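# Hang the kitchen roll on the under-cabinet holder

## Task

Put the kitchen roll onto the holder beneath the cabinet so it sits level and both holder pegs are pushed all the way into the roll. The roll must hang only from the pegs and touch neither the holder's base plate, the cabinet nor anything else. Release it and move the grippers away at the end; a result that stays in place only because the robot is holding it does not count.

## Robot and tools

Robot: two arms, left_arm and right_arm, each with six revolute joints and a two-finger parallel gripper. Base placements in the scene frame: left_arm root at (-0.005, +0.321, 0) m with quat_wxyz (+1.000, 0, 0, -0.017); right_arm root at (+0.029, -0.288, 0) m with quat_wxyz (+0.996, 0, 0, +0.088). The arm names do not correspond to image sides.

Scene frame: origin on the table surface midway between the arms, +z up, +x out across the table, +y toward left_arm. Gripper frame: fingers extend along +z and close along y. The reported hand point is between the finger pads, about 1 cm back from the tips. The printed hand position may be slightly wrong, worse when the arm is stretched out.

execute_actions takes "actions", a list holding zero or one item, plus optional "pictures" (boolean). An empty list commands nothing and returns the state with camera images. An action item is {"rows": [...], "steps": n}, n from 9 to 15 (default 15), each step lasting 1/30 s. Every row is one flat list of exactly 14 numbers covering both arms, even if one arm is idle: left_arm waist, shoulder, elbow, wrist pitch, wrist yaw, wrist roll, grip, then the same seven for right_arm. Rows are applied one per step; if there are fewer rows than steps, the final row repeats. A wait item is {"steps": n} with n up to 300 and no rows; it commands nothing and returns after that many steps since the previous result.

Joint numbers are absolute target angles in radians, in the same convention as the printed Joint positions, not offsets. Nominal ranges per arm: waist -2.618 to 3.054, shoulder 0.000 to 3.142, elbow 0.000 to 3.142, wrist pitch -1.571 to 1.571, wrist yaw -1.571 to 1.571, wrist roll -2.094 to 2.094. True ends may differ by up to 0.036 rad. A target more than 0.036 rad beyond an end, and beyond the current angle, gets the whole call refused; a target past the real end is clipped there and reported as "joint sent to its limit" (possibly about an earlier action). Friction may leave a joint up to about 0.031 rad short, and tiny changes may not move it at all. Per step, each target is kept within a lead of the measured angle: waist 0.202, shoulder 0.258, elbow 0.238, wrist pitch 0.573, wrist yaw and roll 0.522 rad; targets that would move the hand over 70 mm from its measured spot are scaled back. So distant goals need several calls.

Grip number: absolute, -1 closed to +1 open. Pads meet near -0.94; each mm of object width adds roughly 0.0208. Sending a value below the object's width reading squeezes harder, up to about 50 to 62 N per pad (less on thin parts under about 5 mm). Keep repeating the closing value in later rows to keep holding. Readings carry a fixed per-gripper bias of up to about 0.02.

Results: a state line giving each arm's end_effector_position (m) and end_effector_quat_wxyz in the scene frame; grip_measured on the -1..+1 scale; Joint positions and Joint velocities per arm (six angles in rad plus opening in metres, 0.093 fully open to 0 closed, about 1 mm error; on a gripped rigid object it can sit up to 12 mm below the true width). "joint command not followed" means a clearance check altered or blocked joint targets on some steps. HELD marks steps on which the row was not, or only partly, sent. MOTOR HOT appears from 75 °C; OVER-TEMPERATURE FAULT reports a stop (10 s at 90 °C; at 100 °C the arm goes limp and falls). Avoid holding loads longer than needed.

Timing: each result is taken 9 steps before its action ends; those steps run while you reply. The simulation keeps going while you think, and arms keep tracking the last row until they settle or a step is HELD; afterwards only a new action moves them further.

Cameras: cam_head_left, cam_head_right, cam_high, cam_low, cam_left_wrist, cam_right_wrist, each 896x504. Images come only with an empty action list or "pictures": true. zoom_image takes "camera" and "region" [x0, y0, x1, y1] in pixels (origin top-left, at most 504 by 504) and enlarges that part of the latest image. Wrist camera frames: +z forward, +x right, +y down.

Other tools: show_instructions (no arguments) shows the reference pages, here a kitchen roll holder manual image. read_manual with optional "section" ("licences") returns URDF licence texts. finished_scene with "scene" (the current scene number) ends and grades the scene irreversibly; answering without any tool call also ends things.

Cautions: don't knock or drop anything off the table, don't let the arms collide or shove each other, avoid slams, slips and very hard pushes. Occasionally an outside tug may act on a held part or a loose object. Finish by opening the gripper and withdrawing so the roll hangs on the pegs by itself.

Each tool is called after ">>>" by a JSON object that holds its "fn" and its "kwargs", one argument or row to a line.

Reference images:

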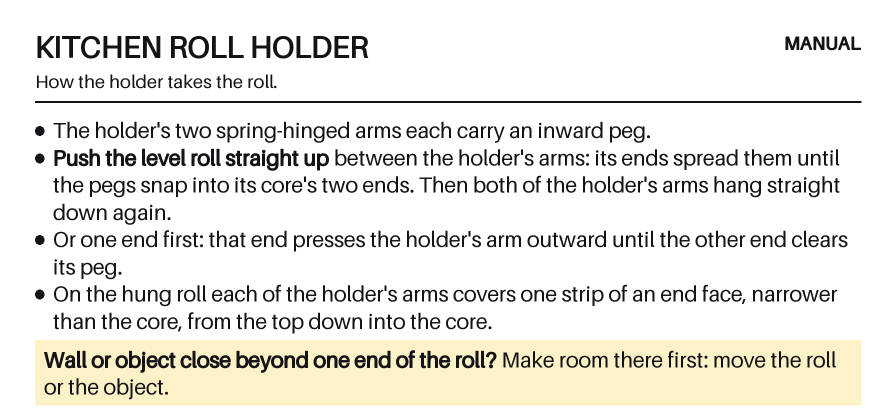

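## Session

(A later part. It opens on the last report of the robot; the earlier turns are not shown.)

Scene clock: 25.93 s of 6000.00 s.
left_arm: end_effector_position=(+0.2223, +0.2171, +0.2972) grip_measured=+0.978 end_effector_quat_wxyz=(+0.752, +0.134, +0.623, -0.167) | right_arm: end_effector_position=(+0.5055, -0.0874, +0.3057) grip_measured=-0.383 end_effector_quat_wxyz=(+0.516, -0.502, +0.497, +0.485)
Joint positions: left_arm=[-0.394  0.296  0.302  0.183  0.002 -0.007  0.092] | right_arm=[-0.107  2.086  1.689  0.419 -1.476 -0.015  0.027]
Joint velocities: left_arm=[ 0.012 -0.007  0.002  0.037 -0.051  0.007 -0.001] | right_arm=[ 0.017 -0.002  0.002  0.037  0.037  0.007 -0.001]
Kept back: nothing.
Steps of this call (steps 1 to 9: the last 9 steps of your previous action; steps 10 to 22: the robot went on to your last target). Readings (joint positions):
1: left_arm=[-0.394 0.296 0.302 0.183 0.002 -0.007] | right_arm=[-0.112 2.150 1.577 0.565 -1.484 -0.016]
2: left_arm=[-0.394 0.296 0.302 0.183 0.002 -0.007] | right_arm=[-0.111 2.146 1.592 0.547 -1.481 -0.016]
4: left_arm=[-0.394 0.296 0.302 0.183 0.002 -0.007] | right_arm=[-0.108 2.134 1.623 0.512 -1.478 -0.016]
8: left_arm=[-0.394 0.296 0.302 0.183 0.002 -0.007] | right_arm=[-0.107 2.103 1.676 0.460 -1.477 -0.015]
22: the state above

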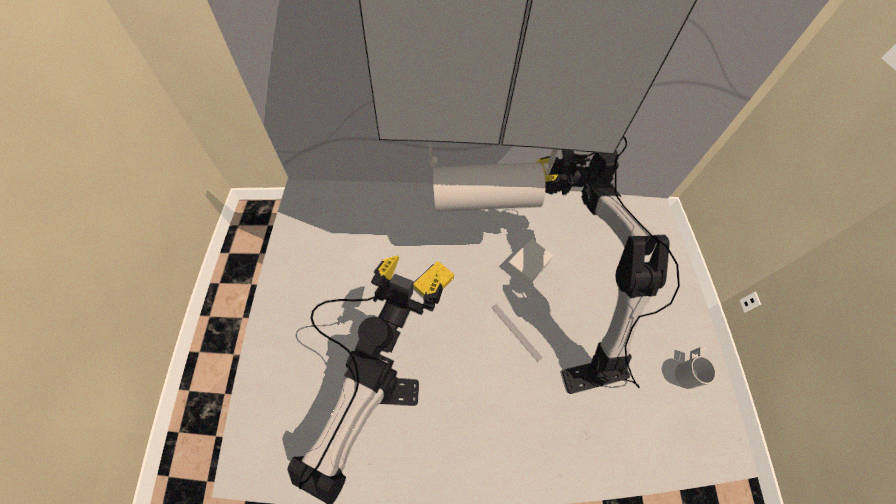

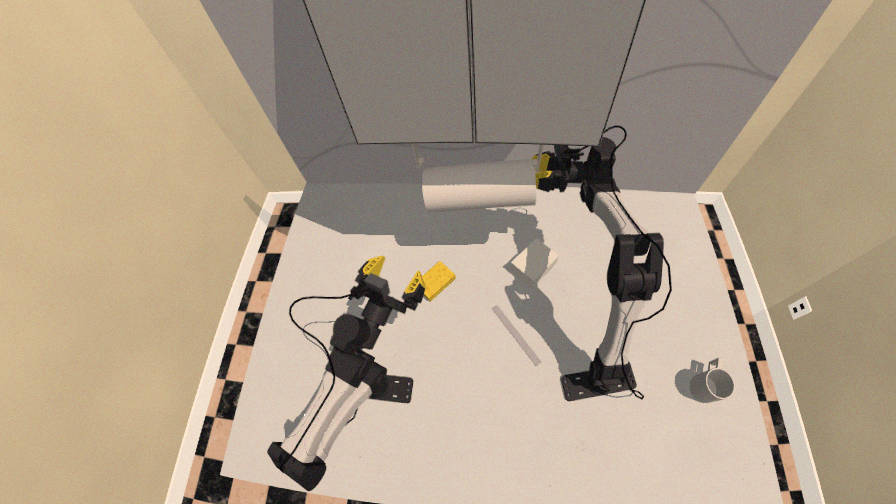

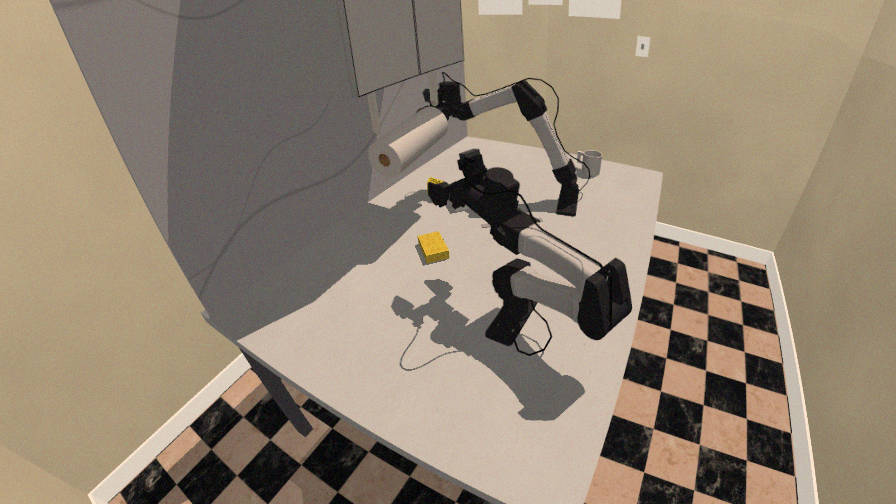

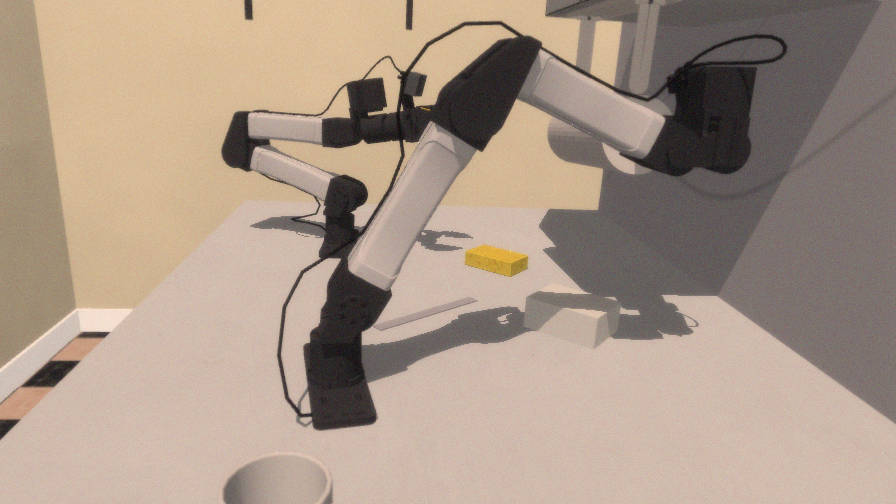

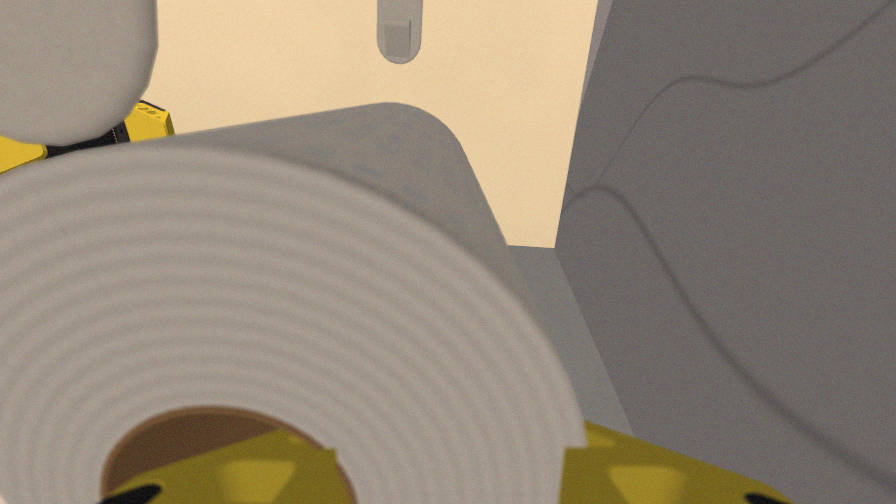

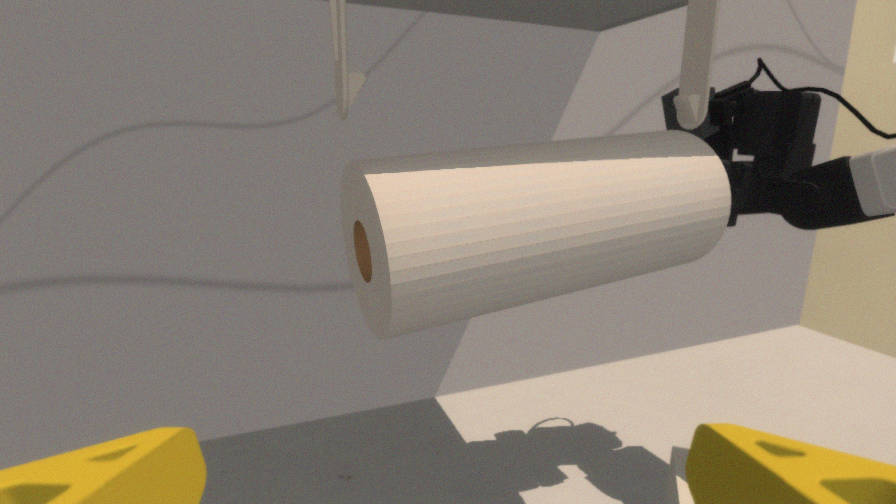

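>>> {"fn": "execute_actions", "kwargs": {
  "actions": [
    {"rows":[[-0.614,1.2,0.4,0.6,-0.6,0.265,1,-0.1,2.075,1.71,0.42,-1.47,0,-0.45]]}
  ]
}}

>>> {"fn": "execute_actions", "kwargs": {
  "actions": [
    {"rows":[[-0.614,1.3,0.4,0.7,-0.6,0.265,1,-0.1,2.075,1.71,0.42,-1.47,0,-0.45],[-0.614,1.37,0.41,0.78,-0.6,0.265,1,-0.1,2.075,1.71,0.42,-1.47,0,-0.45],[-0.614,1.44,0.42,0.86,-0.6,0.265,1,-0.1,2.075,1.71,0.42,-1.47,0,-0.45],[-0.614,1.51,0.43,0.94,-0.6,0.265,1,-0.1,2.075,1.71,0.42,-1.47,0,-0.45],[-0.614,1.58,0.44,1.02,-0.6,0.265,1,-0.1,2.075,1.71,0.42,-1.47,0,-0.45],[-0.614,1.65,0.45,1.1,-0.6,0.265,1,-0.1,2.075,1.71,0.42,-1.47,0,-0.45],[-0.614,1.72,0.47,1.18,-0.6,0.265,1,-0.1,2.075,1.71,0.42,-1.47,0,-0.45],[-0.614,1.79,0.49,1.26,-0.6,0.265,1,-0.1,2.075,1.71,0.42,-1.47,0,-0.45],[-0.614,1.86,0.51,1.34,-0.6,0.265,1,-0.1,2.075,1.71,0.42,-1.47,0,-0.45],[-0.614,1.93,0.53,1.42,-0.6,0.265,1,-0.1,2.075,1.71,0.42,-1.47,0,-0.45],[-0.614,2.0,0.56,1.5,-0.6,0.265,1,-0.1,2.075,1.71,0.42,-1.47,0,-0.45],[-0.614,2.03,0.58,1.55,-0.6,0.265,1,-0.1,2.075,1.71,0.42,-1.47,0,-0.45]]}
  ]
}}

>>> {"fn": "execute_actions", "kwargs": {
  "actions": [
    {"rows":[[-0.614,2.05,0.62,1.55,-0.6,0.265,1,-0.1,2.075,1.71,0.42,-1.47,0,-0.45],[-0.614,2.07,0.66,1.55,-0.6,0.265,1,-0.1,2.075,1.71,0.42,-1.47,0,-0.45],[-0.614,2.09,0.7,1.55,-0.6,0.265,1,-0.1,2.075,1.71,0.42,-1.47,0,-0.45],[-0.614,2.11,0.74,1.55,-0.6,0.265,1,-0.1,2.075,1.71,0.42,-1.47,0,-0.45],[-0.614,2.13,0.78,1.55,-0.6,0.265,1,-0.1,2.075,1.71,0.42,-1.47,0,-0.45],[-0.614,2.15,0.82,1.55,-0.6,0.265,1,-0.1,2.075,1.71,0.42,-1.47,0,-0.45],[-0.614,2.17,0.86,1.55,-0.6,0.265,1,-0.1,2.075,1.71,0.42,-1.47,0,-0.45],[-0.614,2.19,0.9,1.55,-0.6,0.265,1,-0.1,2.075,1.71,0.42,-1.47,0,-0.45],[-0.614,2.21,0.94,1.55,-0.6,0.265,1,-0.1,2.075,1.71,0.42,-1.47,0,-0.45],[-0.614,2.23,0.98,1.55,-0.6,0.265,1,-0.1,2.075,1.71,0.42,-1.47,0,-0.45],[-0.614,2.25,1.02,1.55,-0.6,0.265,1,-0.1,2.075,1.71,0.42,-1.47,0,-0.45],[-0.614,2.27,1.06,1.55,-0.6,0.265,1,-0.1,2.075,1.71,0.42,-1.47,0,-0.45],[-0.614,2.29,1.1,1.55,-0.6,0.265,1,-0.1,2.075,1.71,0.42,-1.47,0,-0.45],[-0.614,2.303,1.132,1.55,-0.6,0.265,1,-0.1,2.075,1.71,0.42,-1.47,0,-0.45]]}
  ]
}}

>>> {"fn": "execute_actions", "kwargs": {
  "actions": [
    {"steps":22}
  ],
  "pictures": true
}}

Scene clock: 29.30 s of 6000.00 s.
left_arm: end_effector_position=(+0.2825, +0.1936, +0.2990) grip_measured=+0.978 end_effector_quat_wxyz=(+0.752, +0.110, +0.649, -0.033) | right_arm: end_effector_position=(+0.5055, -0.0874, +0.3055) grip_measured=-0.383 end_effector_quat_wxyz=(+0.515, -0.502, +0.497, +0.485)
Joint positions: left_arm=[-0.605  0.778  0.406  0.52  -0.422  0.185  0.092] | right_arm=[-0.107  2.086  1.689  0.417 -1.476 -0.015  0.027]
Joint velocities: left_arm=[-0.056  2.542  0.105  0.974 -1.209  0.447  0.   ] | right_arm=[-0.002  0.012  0.002 -0.066  0.051  0.051  0.   ]
Steps of this call (steps 1 to 30: the robot went on to your last target; steps 31 to 90: nothing new was sent; then 0.17 s passed at rest; steps 91 to 96: the first 6 steps of this action). Readings (joint positions):
91: left_arm=[-0.434 0.335 0.308 0.234 -0.084 0.035] | right_arm=[-0.107 2.086 1.689 0.417 -1.476 -0.015]
92: left_arm=[-0.505 0.420 0.334 0.306 -0.188 0.080] | right_arm=[-0.107 2.086 1.689 0.417 -1.476 -0.015]
94: left_arm=[-0.589 0.601 0.385 0.433 -0.329 0.144] | right_arm=[-0.107 2.086 1.689 0.417 -1.476 -0.015]
96: the state above

Scene clock: 29.80 s of 6000.00 s.
left_arm: end_effector_position=(+0.3543, +0.1706, +0.1330) grip_measured=+0.978 end_effector_quat_wxyz=(+0.619, +0.167, +0.759, +0.113) | right_arm: end_effector_position=(+0.5055, -0.0874, +0.3055) grip_measured=-0.383 end_effector_quat_wxyz=(+0.515, -0.502, +0.497, +0.485)
Joint positions: left_arm=[-0.606  1.518  0.421  0.844 -0.589  0.254  0.092] | right_arm=[-0.107  2.086  1.689  0.417 -1.476 -0.015  0.027]
Joint velocities: left_arm=[ 0.002  2.161  0.237  1.78   0.022  0.037 -0.001] | right_arm=[-0.002 -0.017  0.007  0.095  0.051  0.022 -0.   ]
Steps of this call (steps 1 to 9: the last 9 steps of your previous action; steps 10 to 15: the first 6 steps of this action). Readings (joint positions):
10: left_arm=[-0.606 1.228 0.394 0.575 -0.573 0.251] | right_arm=[-0.107 2.086 1.689 0.417 -1.476 -0.015]
11: left_arm=[-0.606 1.258 0.394 0.621 -0.579 0.252] | right_arm=[-0.107 2.086 1.689 0.417 -1.476 -0.015]
13: left_arm=[-0.606 1.371 0.405 0.727 -0.587 0.253] | right_arm=[-0.107 2.086 1.689 0.417 -1.476 -0.015]
15: the state above

Scene clock: 30.30 s of 6000.00 s.
left_arm: end_effector_position=(+0.4316, +0.1146, +0.1366) grip_measured=+0.978 end_effector_quat_wxyz=(+0.738, +0.077, +0.668, +0.057) | right_arm: end_effector_position=(+0.5055, -0.0874, +0.3055) grip_measured=-0.383 end_effector_quat_wxyz=(+0.515, -0.502, +0.497, +0.485)
Joint positions: left_arm=[-0.606  2.108  0.735  1.488 -0.598  0.257  0.092] | right_arm=[-0.107  2.086  1.689  0.417 -1.476 -0.015  0.027]
Joint velocities: left_arm=[-0.012  0.505  1.238  0.388  0.022 -0.037 -0.001] | right_arm=[ 0.002  0.002 -0.007  0.022  0.007 -0.051  0.   ]
Steps of this call (steps 1 to 9: the last 9 steps of your previous action; steps 10 to 15: the first 6 steps of this action). Readings (joint positions):
10: left_arm=[-0.606 2.042 0.558 1.389 -0.594 0.257] | right_arm=[-0.107 2.086 1.689 0.417 -1.476 -0.015]
11: left_arm=[-0.606 2.049 0.577 1.415 -0.596 0.257] | right_arm=[-0.107 2.086 1.689 0.417 -1.476 -0.015]
13: left_arm=[-0.606 2.074 0.648 1.457 -0.598 0.257] | right_arm=[-0.107 2.086 1.689 0.417 -1.476 -0.015]
15: the state above

Scene clock: 31.03 s of 6000.00 s.
left_arm: end_effector_position=(+0.4872, +0.0734, +0.1785) grip_measured=+0.978 end_effector_quat_wxyz=(+0.800, +0.021, +0.600, +0.018) | right_arm: end_effector_position=(+0.5055, -0.0874, +0.3055) grip_measured=-0.383 end_effector_quat_wxyz=(+0.515, -0.502, +0.497, +0.485)
Joint positions: left_arm=[-0.606  2.296  1.109  1.533 -0.599  0.258  0.092] | right_arm=[-0.107  2.086  1.689  0.417 -1.476 -0.015  0.027]
Joint velocities: left_arm=[ 0.007 -0.012 -0.007  0.051  0.007  0.007 -0.   ] | right_arm=[-0.027 -0.002  0.027 -0.037  0.022 -0.066  0.   ]
Kept back: nothing.
Steps of this call (steps 1 to 9: the last 9 steps of your previous action; steps 10 to 22: the robot went on to your last target). Readings (joint positions):
1: left_arm=[-0.606 2.126 0.777 1.500 -0.598 0.257] | right_arm=[-0.107 2.086 1.689 0.417 -1.476 -0.015]
2: left_arm=[-0.606 2.145 0.819 1.509 -0.598 0.257] | right_arm=[-0.107 2.086 1.689 0.417 -1.476 -0.015]
4: left_arm=[-0.606 2.185 0.899 1.521 -0.598 0.257] | right_arm=[-0.107 2.086 1.689 0.417 -1.476 -0.015]
8: left_arm=[-0.606 2.269 1.055 1.528 -0.599 0.258] | right_arm=[-0.107 2.086 1.689 0.417 -1.476 -0.015]
22: the state above

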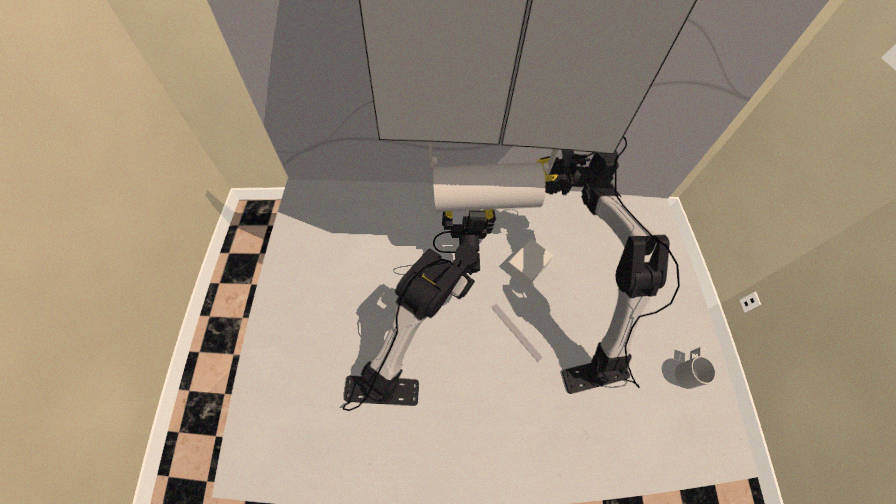

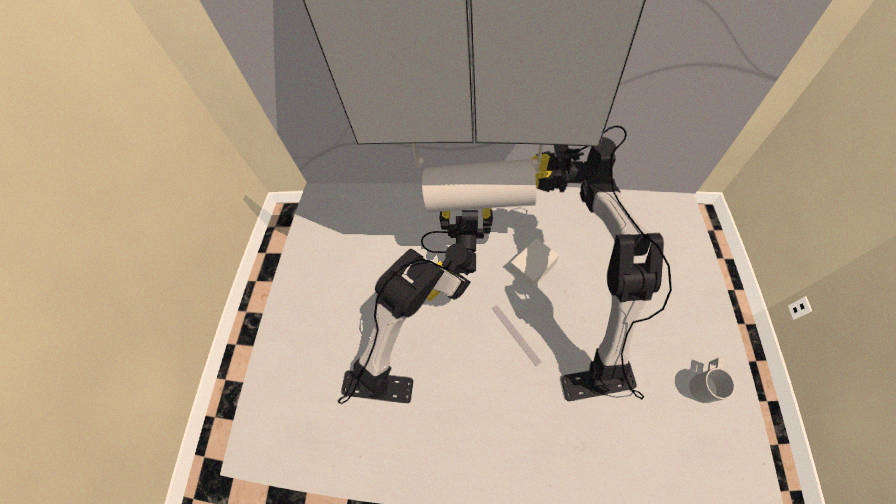

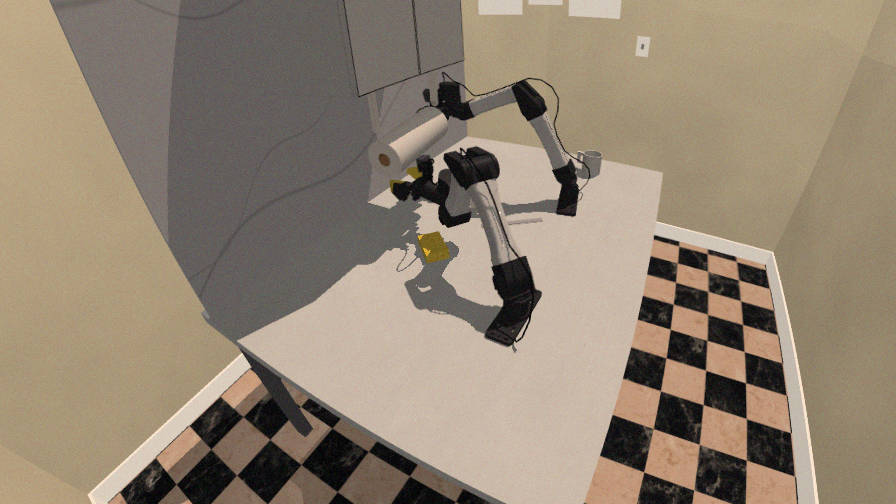

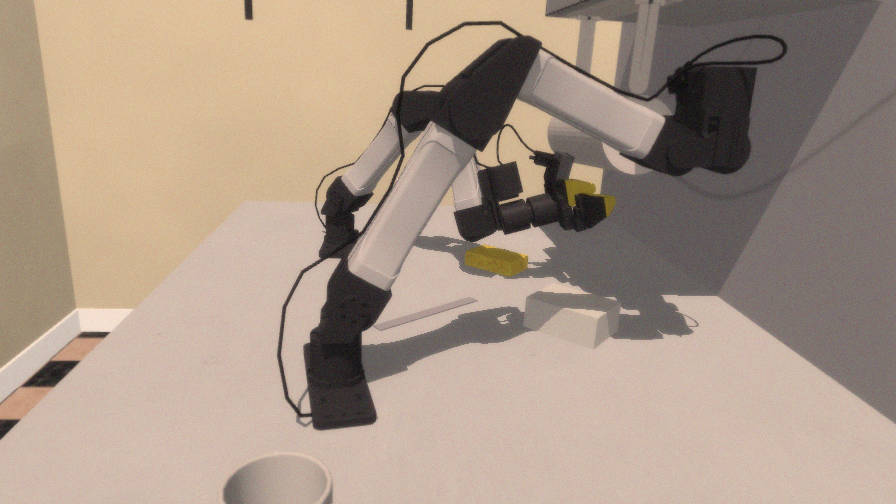

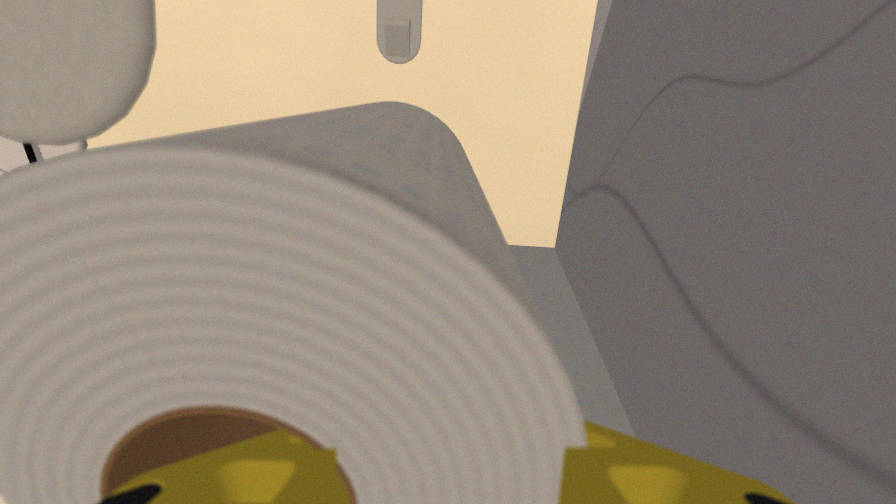

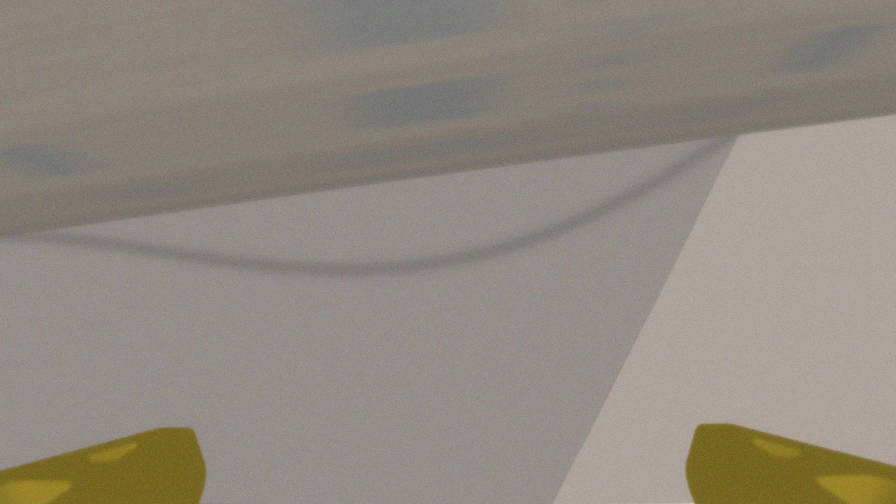

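>>> {"fn": "execute_actions", "kwargs": {
  "actions": [
    {"rows":[[-0.614,2.285,1.14,1.57,-0.6,0.28,1,-0.1,2.075,1.71,0.42,-1.47,0,-0.45],[-0.614,2.28,1.15,1.57,-0.6,0.29,1,-0.1,2.075,1.71,0.42,-1.47,0,-0.45],[-0.614,2.275,1.16,1.57,-0.6,0.3,1,-0.1,2.075,1.71,0.42,-1.47,0,-0.45],[-0.614,2.27,1.17,1.57,-0.6,0.3,1,-0.1,2.075,1.71,0.42,-1.47,0,-0.45],[-0.614,2.265,1.18,1.57,-0.6,0.3,1,-0.1,2.075,1.71,0.42,-1.47,0,-0.45],[-0.614,2.26,1.19,1.57,-0.6,0.3,1,-0.1,2.075,1.71,0.42,-1.47,0,-0.45],[-0.614,2.25,1.2,1.57,-0.6,0.3,1,-0.1,2.075,1.71,0.42,-1.47,0,-0.45],[-0.614,2.245,1.21,1.57,-0.6,0.3,1,-0.1,2.075,1.71,0.42,-1.47,0,-0.45],[-0.614,2.235,1.215,1.57,-0.6,0.31,1,-0.1,2.075,1.71,0.42,-1.47,0,-0.45]]}
  ]
}}

>>> {"fn": "execute_actions", "kwargs": {
  "actions": [
    {"steps":22}
  ],
  "pictures": true
}}

Scene clock: 32.17 s of 6000.00 s.
left_arm: end_effector_position=(+0.4908, +0.0707, +0.1935) grip_measured=+0.978 end_effector_quat_wxyz=(+0.810, +0.017, +0.586, +0.020) | right_arm: end_effector_position=(+0.5062, -0.0874, +0.3055) grip_measured=-0.383 end_effector_quat_wxyz=(+0.516, -0.501, +0.499, +0.484)
Joint positions: left_arm=[-0.606  2.294  1.147  1.534 -0.599  0.28   0.092] | right_arm=[-0.107  2.086  1.689  0.417 -1.472 -0.015  0.027]
Joint velocities: left_arm=[-0.022 -0.056  0.261  0.037 -0.066  0.125  0.001] | right_arm=[-0.002  0.017  0.022 -0.081  0.125  0.051  0.   ]
joint sent to its limit (left arm) — the command would take joint 4 (wrist pitch) past its upper limit, so that joint was sent only as far as its limit.
Steps of this call (steps 1 to 15: the robot went on to your last target; steps 16 to 28: nothing new was sent; steps 29 to 34: the first 6 steps of this action). Readings (joint positions):
29: left_arm=[-0.606 2.296 1.109 1.534 -0.599 0.260] | right_arm=[-0.107 2.086 1.689 0.417 -1.476 -0.015]
30: left_arm=[-0.606 2.296 1.112 1.534 -0.599 0.264] | right_arm=[-0.107 2.086 1.689 0.417 -1.476 -0.015]
32: left_arm=[-0.606 2.296 1.127 1.534 -0.599 0.274] | right_arm=[-0.107 2.086 1.689 0.417 -1.476 -0.015]
34: the state above

Scene clock: 32.90 s of 6000.00 s.
left_arm: end_effector_position=(+0.4902, +0.0700, +0.2319) grip_measured=+0.978 end_effector_quat_wxyz=(+0.830, -0.002, +0.557, +0.011) | right_arm: end_effector_position=(+0.5093, -0.0875, +0.3055) grip_measured=-0.383 end_effector_quat_wxyz=(+0.519, -0.495, +0.504, +0.481)
Joint positions: left_arm=[-0.609  2.252  1.192  1.538 -0.603  0.295  0.092] | right_arm=[-0.107  2.086  1.689  0.416 -1.454 -0.01   0.027]
Joint velocities: left_arm=[ 0.017 -0.012  0.007 -0.066 -0.037 -0.022 -0.001] | right_arm=[ 0.017 -0.002  0.002 -0.051 -0.037  0.022 -0.   ]
joint sent to its limit (left arm) — the command would take joint 4 (wrist pitch) past its upper limit, so that joint was sent only as far as its limit.
Kept back: nothing.
Steps of this call (steps 1 to 9: the last 9 steps of your previous action; steps 10 to 22: the robot went on to your last target). Readings (joint positions):
1: left_arm=[-0.606 2.290 1.157 1.534 -0.599 0.283] | right_arm=[-0.107 2.086 1.689 0.417 -1.469 -0.014]
2: left_arm=[-0.606 2.285 1.165 1.534 -0.599 0.284] | right_arm=[-0.107 2.086 1.689 0.417 -1.465 -0.013]
4: left_arm=[-0.607 2.272 1.180 1.534 -0.599 0.291] | right_arm=[-0.107 2.086 1.689 0.417 -1.456 -0.011]
8: left_arm=[-0.609 2.253 1.192 1.539 -0.601 0.295] | right_arm=[-0.107 2.086 1.689 0.416 -1.454 -0.010]
22: the state above

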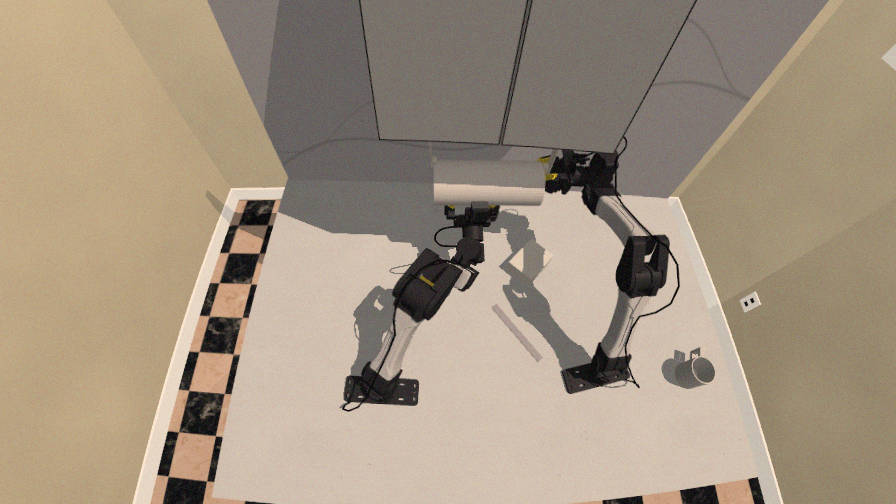

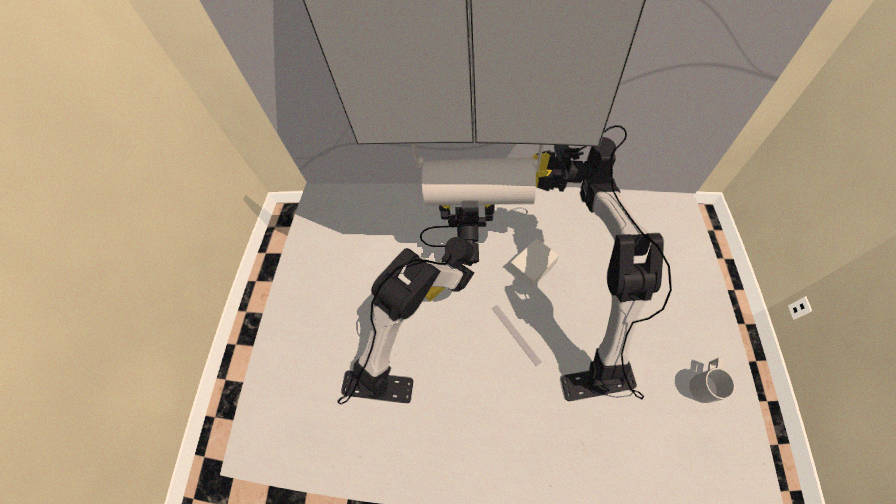

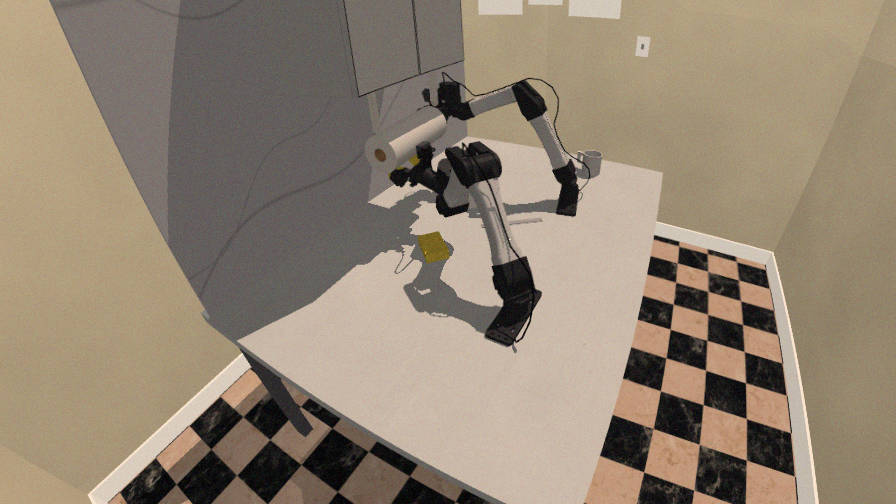

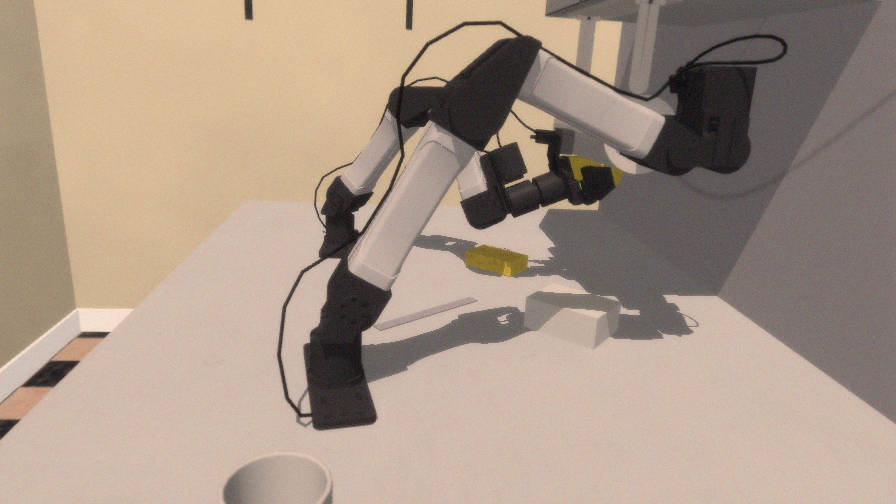

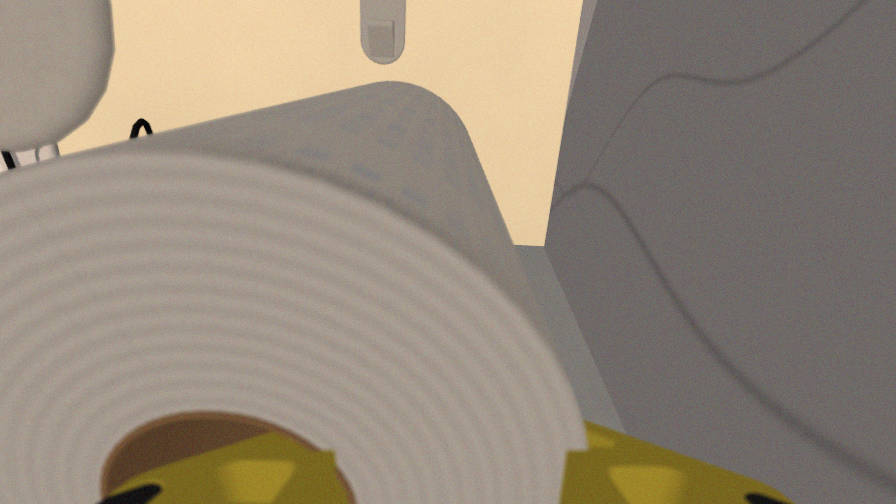

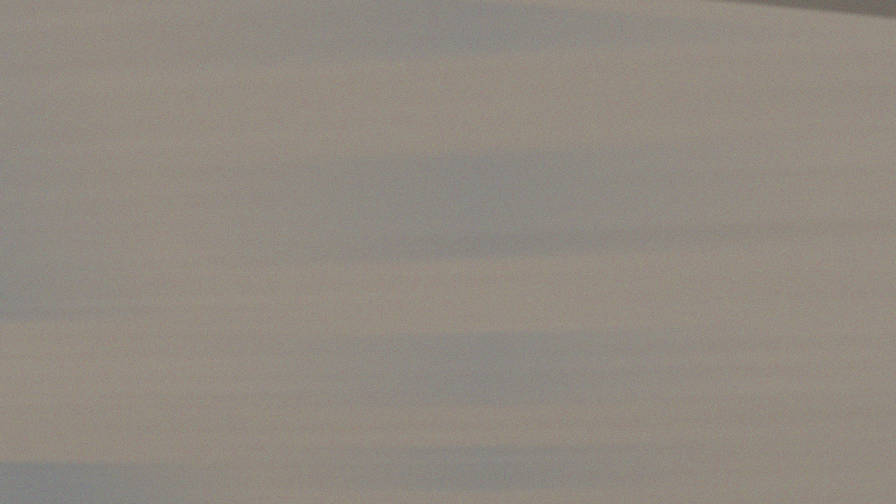

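>>> {"fn": "execute_actions", "kwargs": {
  "actions": [
    {"rows":[[-0.614,2.228,1.215,1.55,-0.6,0.31,1,-0.1,2.075,1.71,0.42,-1.47,0,-0.45],[-0.614,2.221,1.215,1.55,-0.6,0.32,1,-0.1,2.075,1.71,0.42,-1.47,0,-0.45],[-0.614,2.214,1.215,1.55,-0.6,0.32,1,-0.1,2.07,1.715,0.41,-1.47,0,-0.45],[-0.614,2.207,1.215,1.55,-0.6,0.33,1,-0.1,2.067,1.723,0.4,-1.47,0,-0.45],[-0.614,2.2,1.215,1.55,-0.6,0.33,1,-0.1,2.064,1.731,0.39,-1.47,0,-0.45],[-0.614,2.193,1.215,1.55,-0.6,0.34,1,-0.1,2.061,1.739,0.38,-1.47,0,-0.45],[-0.614,2.186,1.215,1.55,-0.6,0.34,1,-0.1,2.058,1.747,0.37,-1.47,0,-0.45],[-0.614,2.179,1.215,1.55,-0.6,0.35,1,-0.1,2.055,1.755,0.36,-1.47,0,-0.45],[-0.614,2.172,1.215,1.55,-0.6,0.35,1,-0.1,2.052,1.763,0.35,-1.47,0,-0.45],[-0.614,2.165,1.215,1.55,-0.6,0.35,1,-0.1,2.049,1.771,0.34,-1.47,0,-0.45],[-0.614,2.158,1.215,1.55,-0.6,0.35,1,-0.1,2.046,1.78,0.33,-1.47,0,-0.45],[-0.614,2.15,1.215,1.55,-0.6,0.35,1,-0.1,2.043,1.79,0.32,-1.47,0,-0.45]]}
  ]
}}

>>> {"fn": "execute_actions", "kwargs": {
  "actions": [
    {"steps":22}
  ],
  "pictures": true
}}

Scene clock: 34.10 s of 6000.00 s.
left_arm: end_effector_position=(+0.4896, +0.0709, +0.2369) grip_measured=+0.978 end_effector_quat_wxyz=(+0.831, -0.002, +0.556, +0.015) | right_arm: end_effector_position=(+0.5095, -0.0875, +0.3069) grip_measured=-0.383 end_effector_quat_wxyz=(+0.518, -0.493, +0.506, +0.483)
Joint positions: left_arm=[-0.609  2.241  1.192  1.533 -0.605  0.305  0.092] | right_arm=[-0.107  2.086  1.697  0.403 -1.454 -0.009  0.027]
Joint velocities: left_arm=[-0.002 -0.139  0.012 -0.095 -0.007  0.11   0.001] | right_arm=[-0.027 -0.007  0.164 -0.125 -0.007 -0.066 -0.   ]
joint sent to its limit (left arm) — the command would take joint 4 (wrist pitch) past its upper limit, so that joint was sent only as far as its limit.
Steps of this call (steps 1 to 15: the robot went on to your last target; steps 16 to 30: nothing new was sent; steps 31 to 36: the first 6 steps of this action). Readings (joint positions):
31: left_arm=[-0.609 2.252 1.192 1.538 -0.603 0.295] | right_arm=[-0.107 2.086 1.689 0.416 -1.454 -0.010]
32: left_arm=[-0.609 2.252 1.192 1.538 -0.603 0.296] | right_arm=[-0.107 2.086 1.689 0.416 -1.454 -0.010]
34: left_arm=[-0.609 2.249 1.192 1.536 -0.603 0.300] | right_arm=[-0.107 2.086 1.689 0.415 -1.454 -0.010]
36: the state above

Scene clock: 34.83 s of 6000.00 s.
left_arm: end_effector_position=(+0.4863, +0.0740, +0.2569) grip_measured=+0.978 end_effector_quat_wxyz=(+0.835, -0.006, +0.549, +0.021) | right_arm: end_effector_position=(+0.5065, -0.0848, +0.3265) grip_measured=-0.383 end_effector_quat_wxyz=(+0.515, -0.496, +0.503, +0.485)
Joint positions: left_arm=[-0.61   2.193  1.192  1.507 -0.614  0.324  0.092] | right_arm=[-0.101  2.073  1.756  0.327 -1.459 -0.013  0.027]
Joint velocities: left_arm=[ 0.002 -0.002 -0.017 -0.051  0.066 -0.007 -0.001] | right_arm=[-0.022 -0.002  0.007 -0.081 -0.066  0.007 -0.   ]
Kept back: nothing.
Steps of this call (steps 1 to 9: the last 9 steps of your previous action; steps 10 to 22: the robot went on to your last target). Readings (joint positions):
1: left_arm=[-0.609 2.235 1.192 1.531 -0.606 0.309] | right_arm=[-0.107 2.086 1.704 0.396 -1.456 -0.008]
2: left_arm=[-0.609 2.228 1.192 1.529 -0.606 0.313] | right_arm=[-0.107 2.086 1.713 0.390 -1.458 -0.008]
4: left_arm=[-0.609 2.212 1.192 1.525 -0.606 0.320] | right_arm=[-0.107 2.082 1.729 0.375 -1.461 -0.007]
8: left_arm=[-0.609 2.193 1.192 1.510 -0.610 0.324] | right_arm=[-0.101 2.074 1.755 0.343 -1.459 -0.008]
22: the state above

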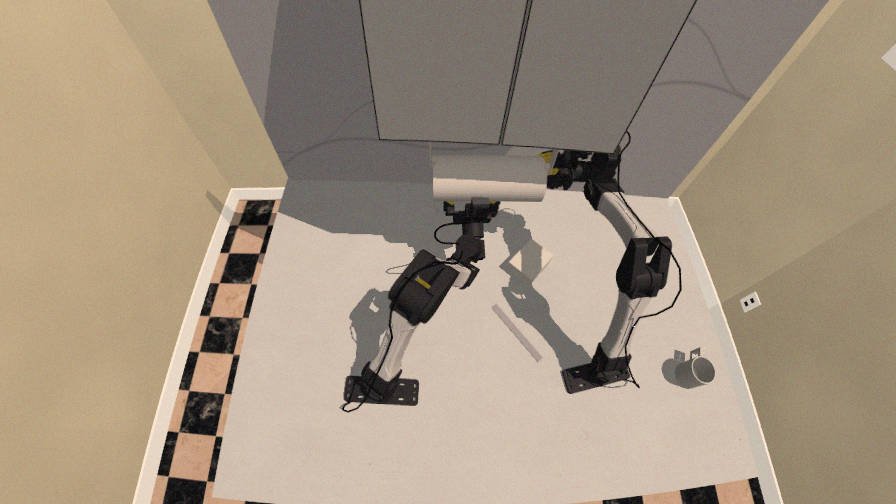

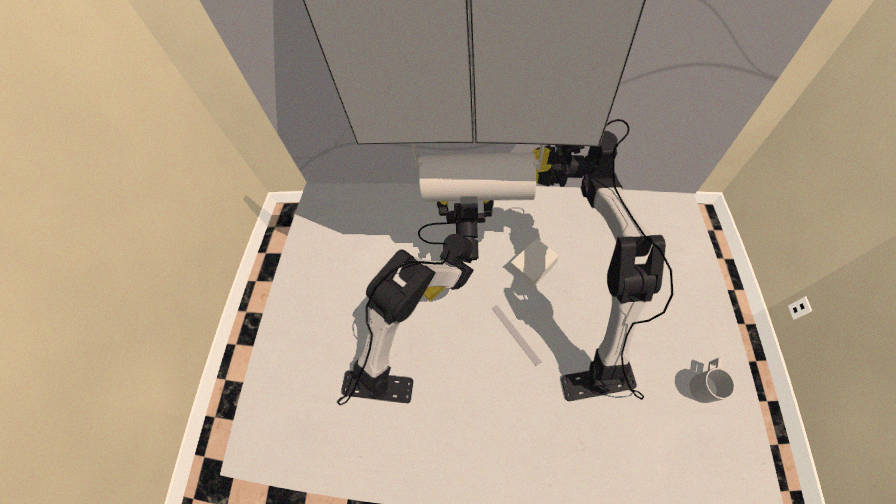

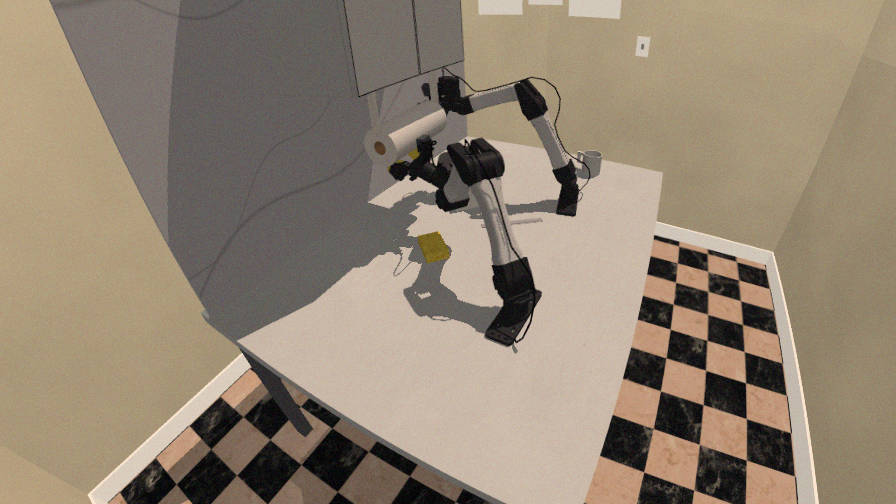

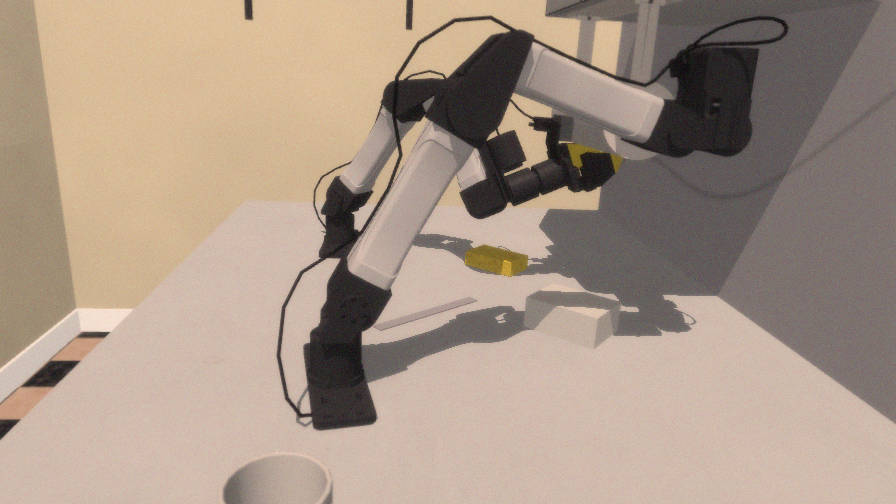

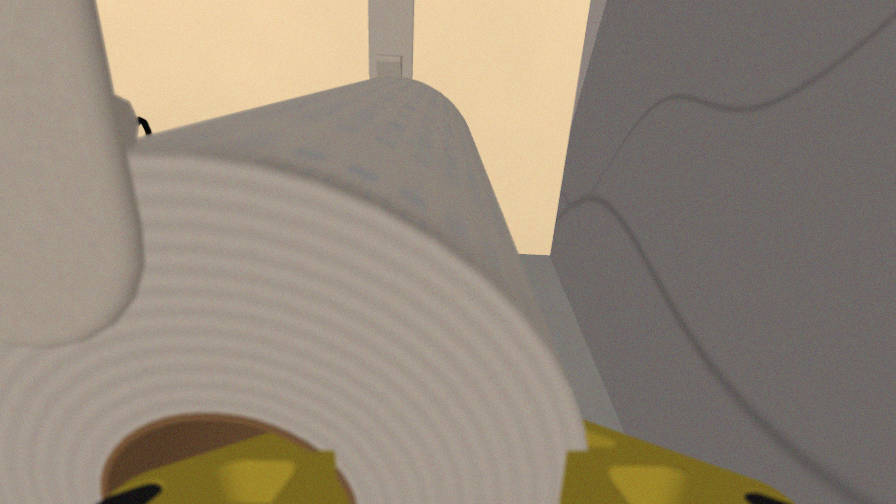

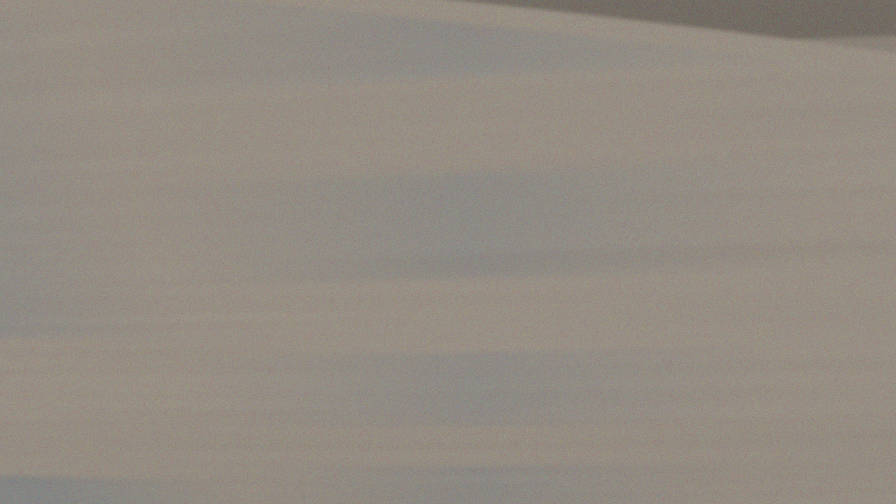

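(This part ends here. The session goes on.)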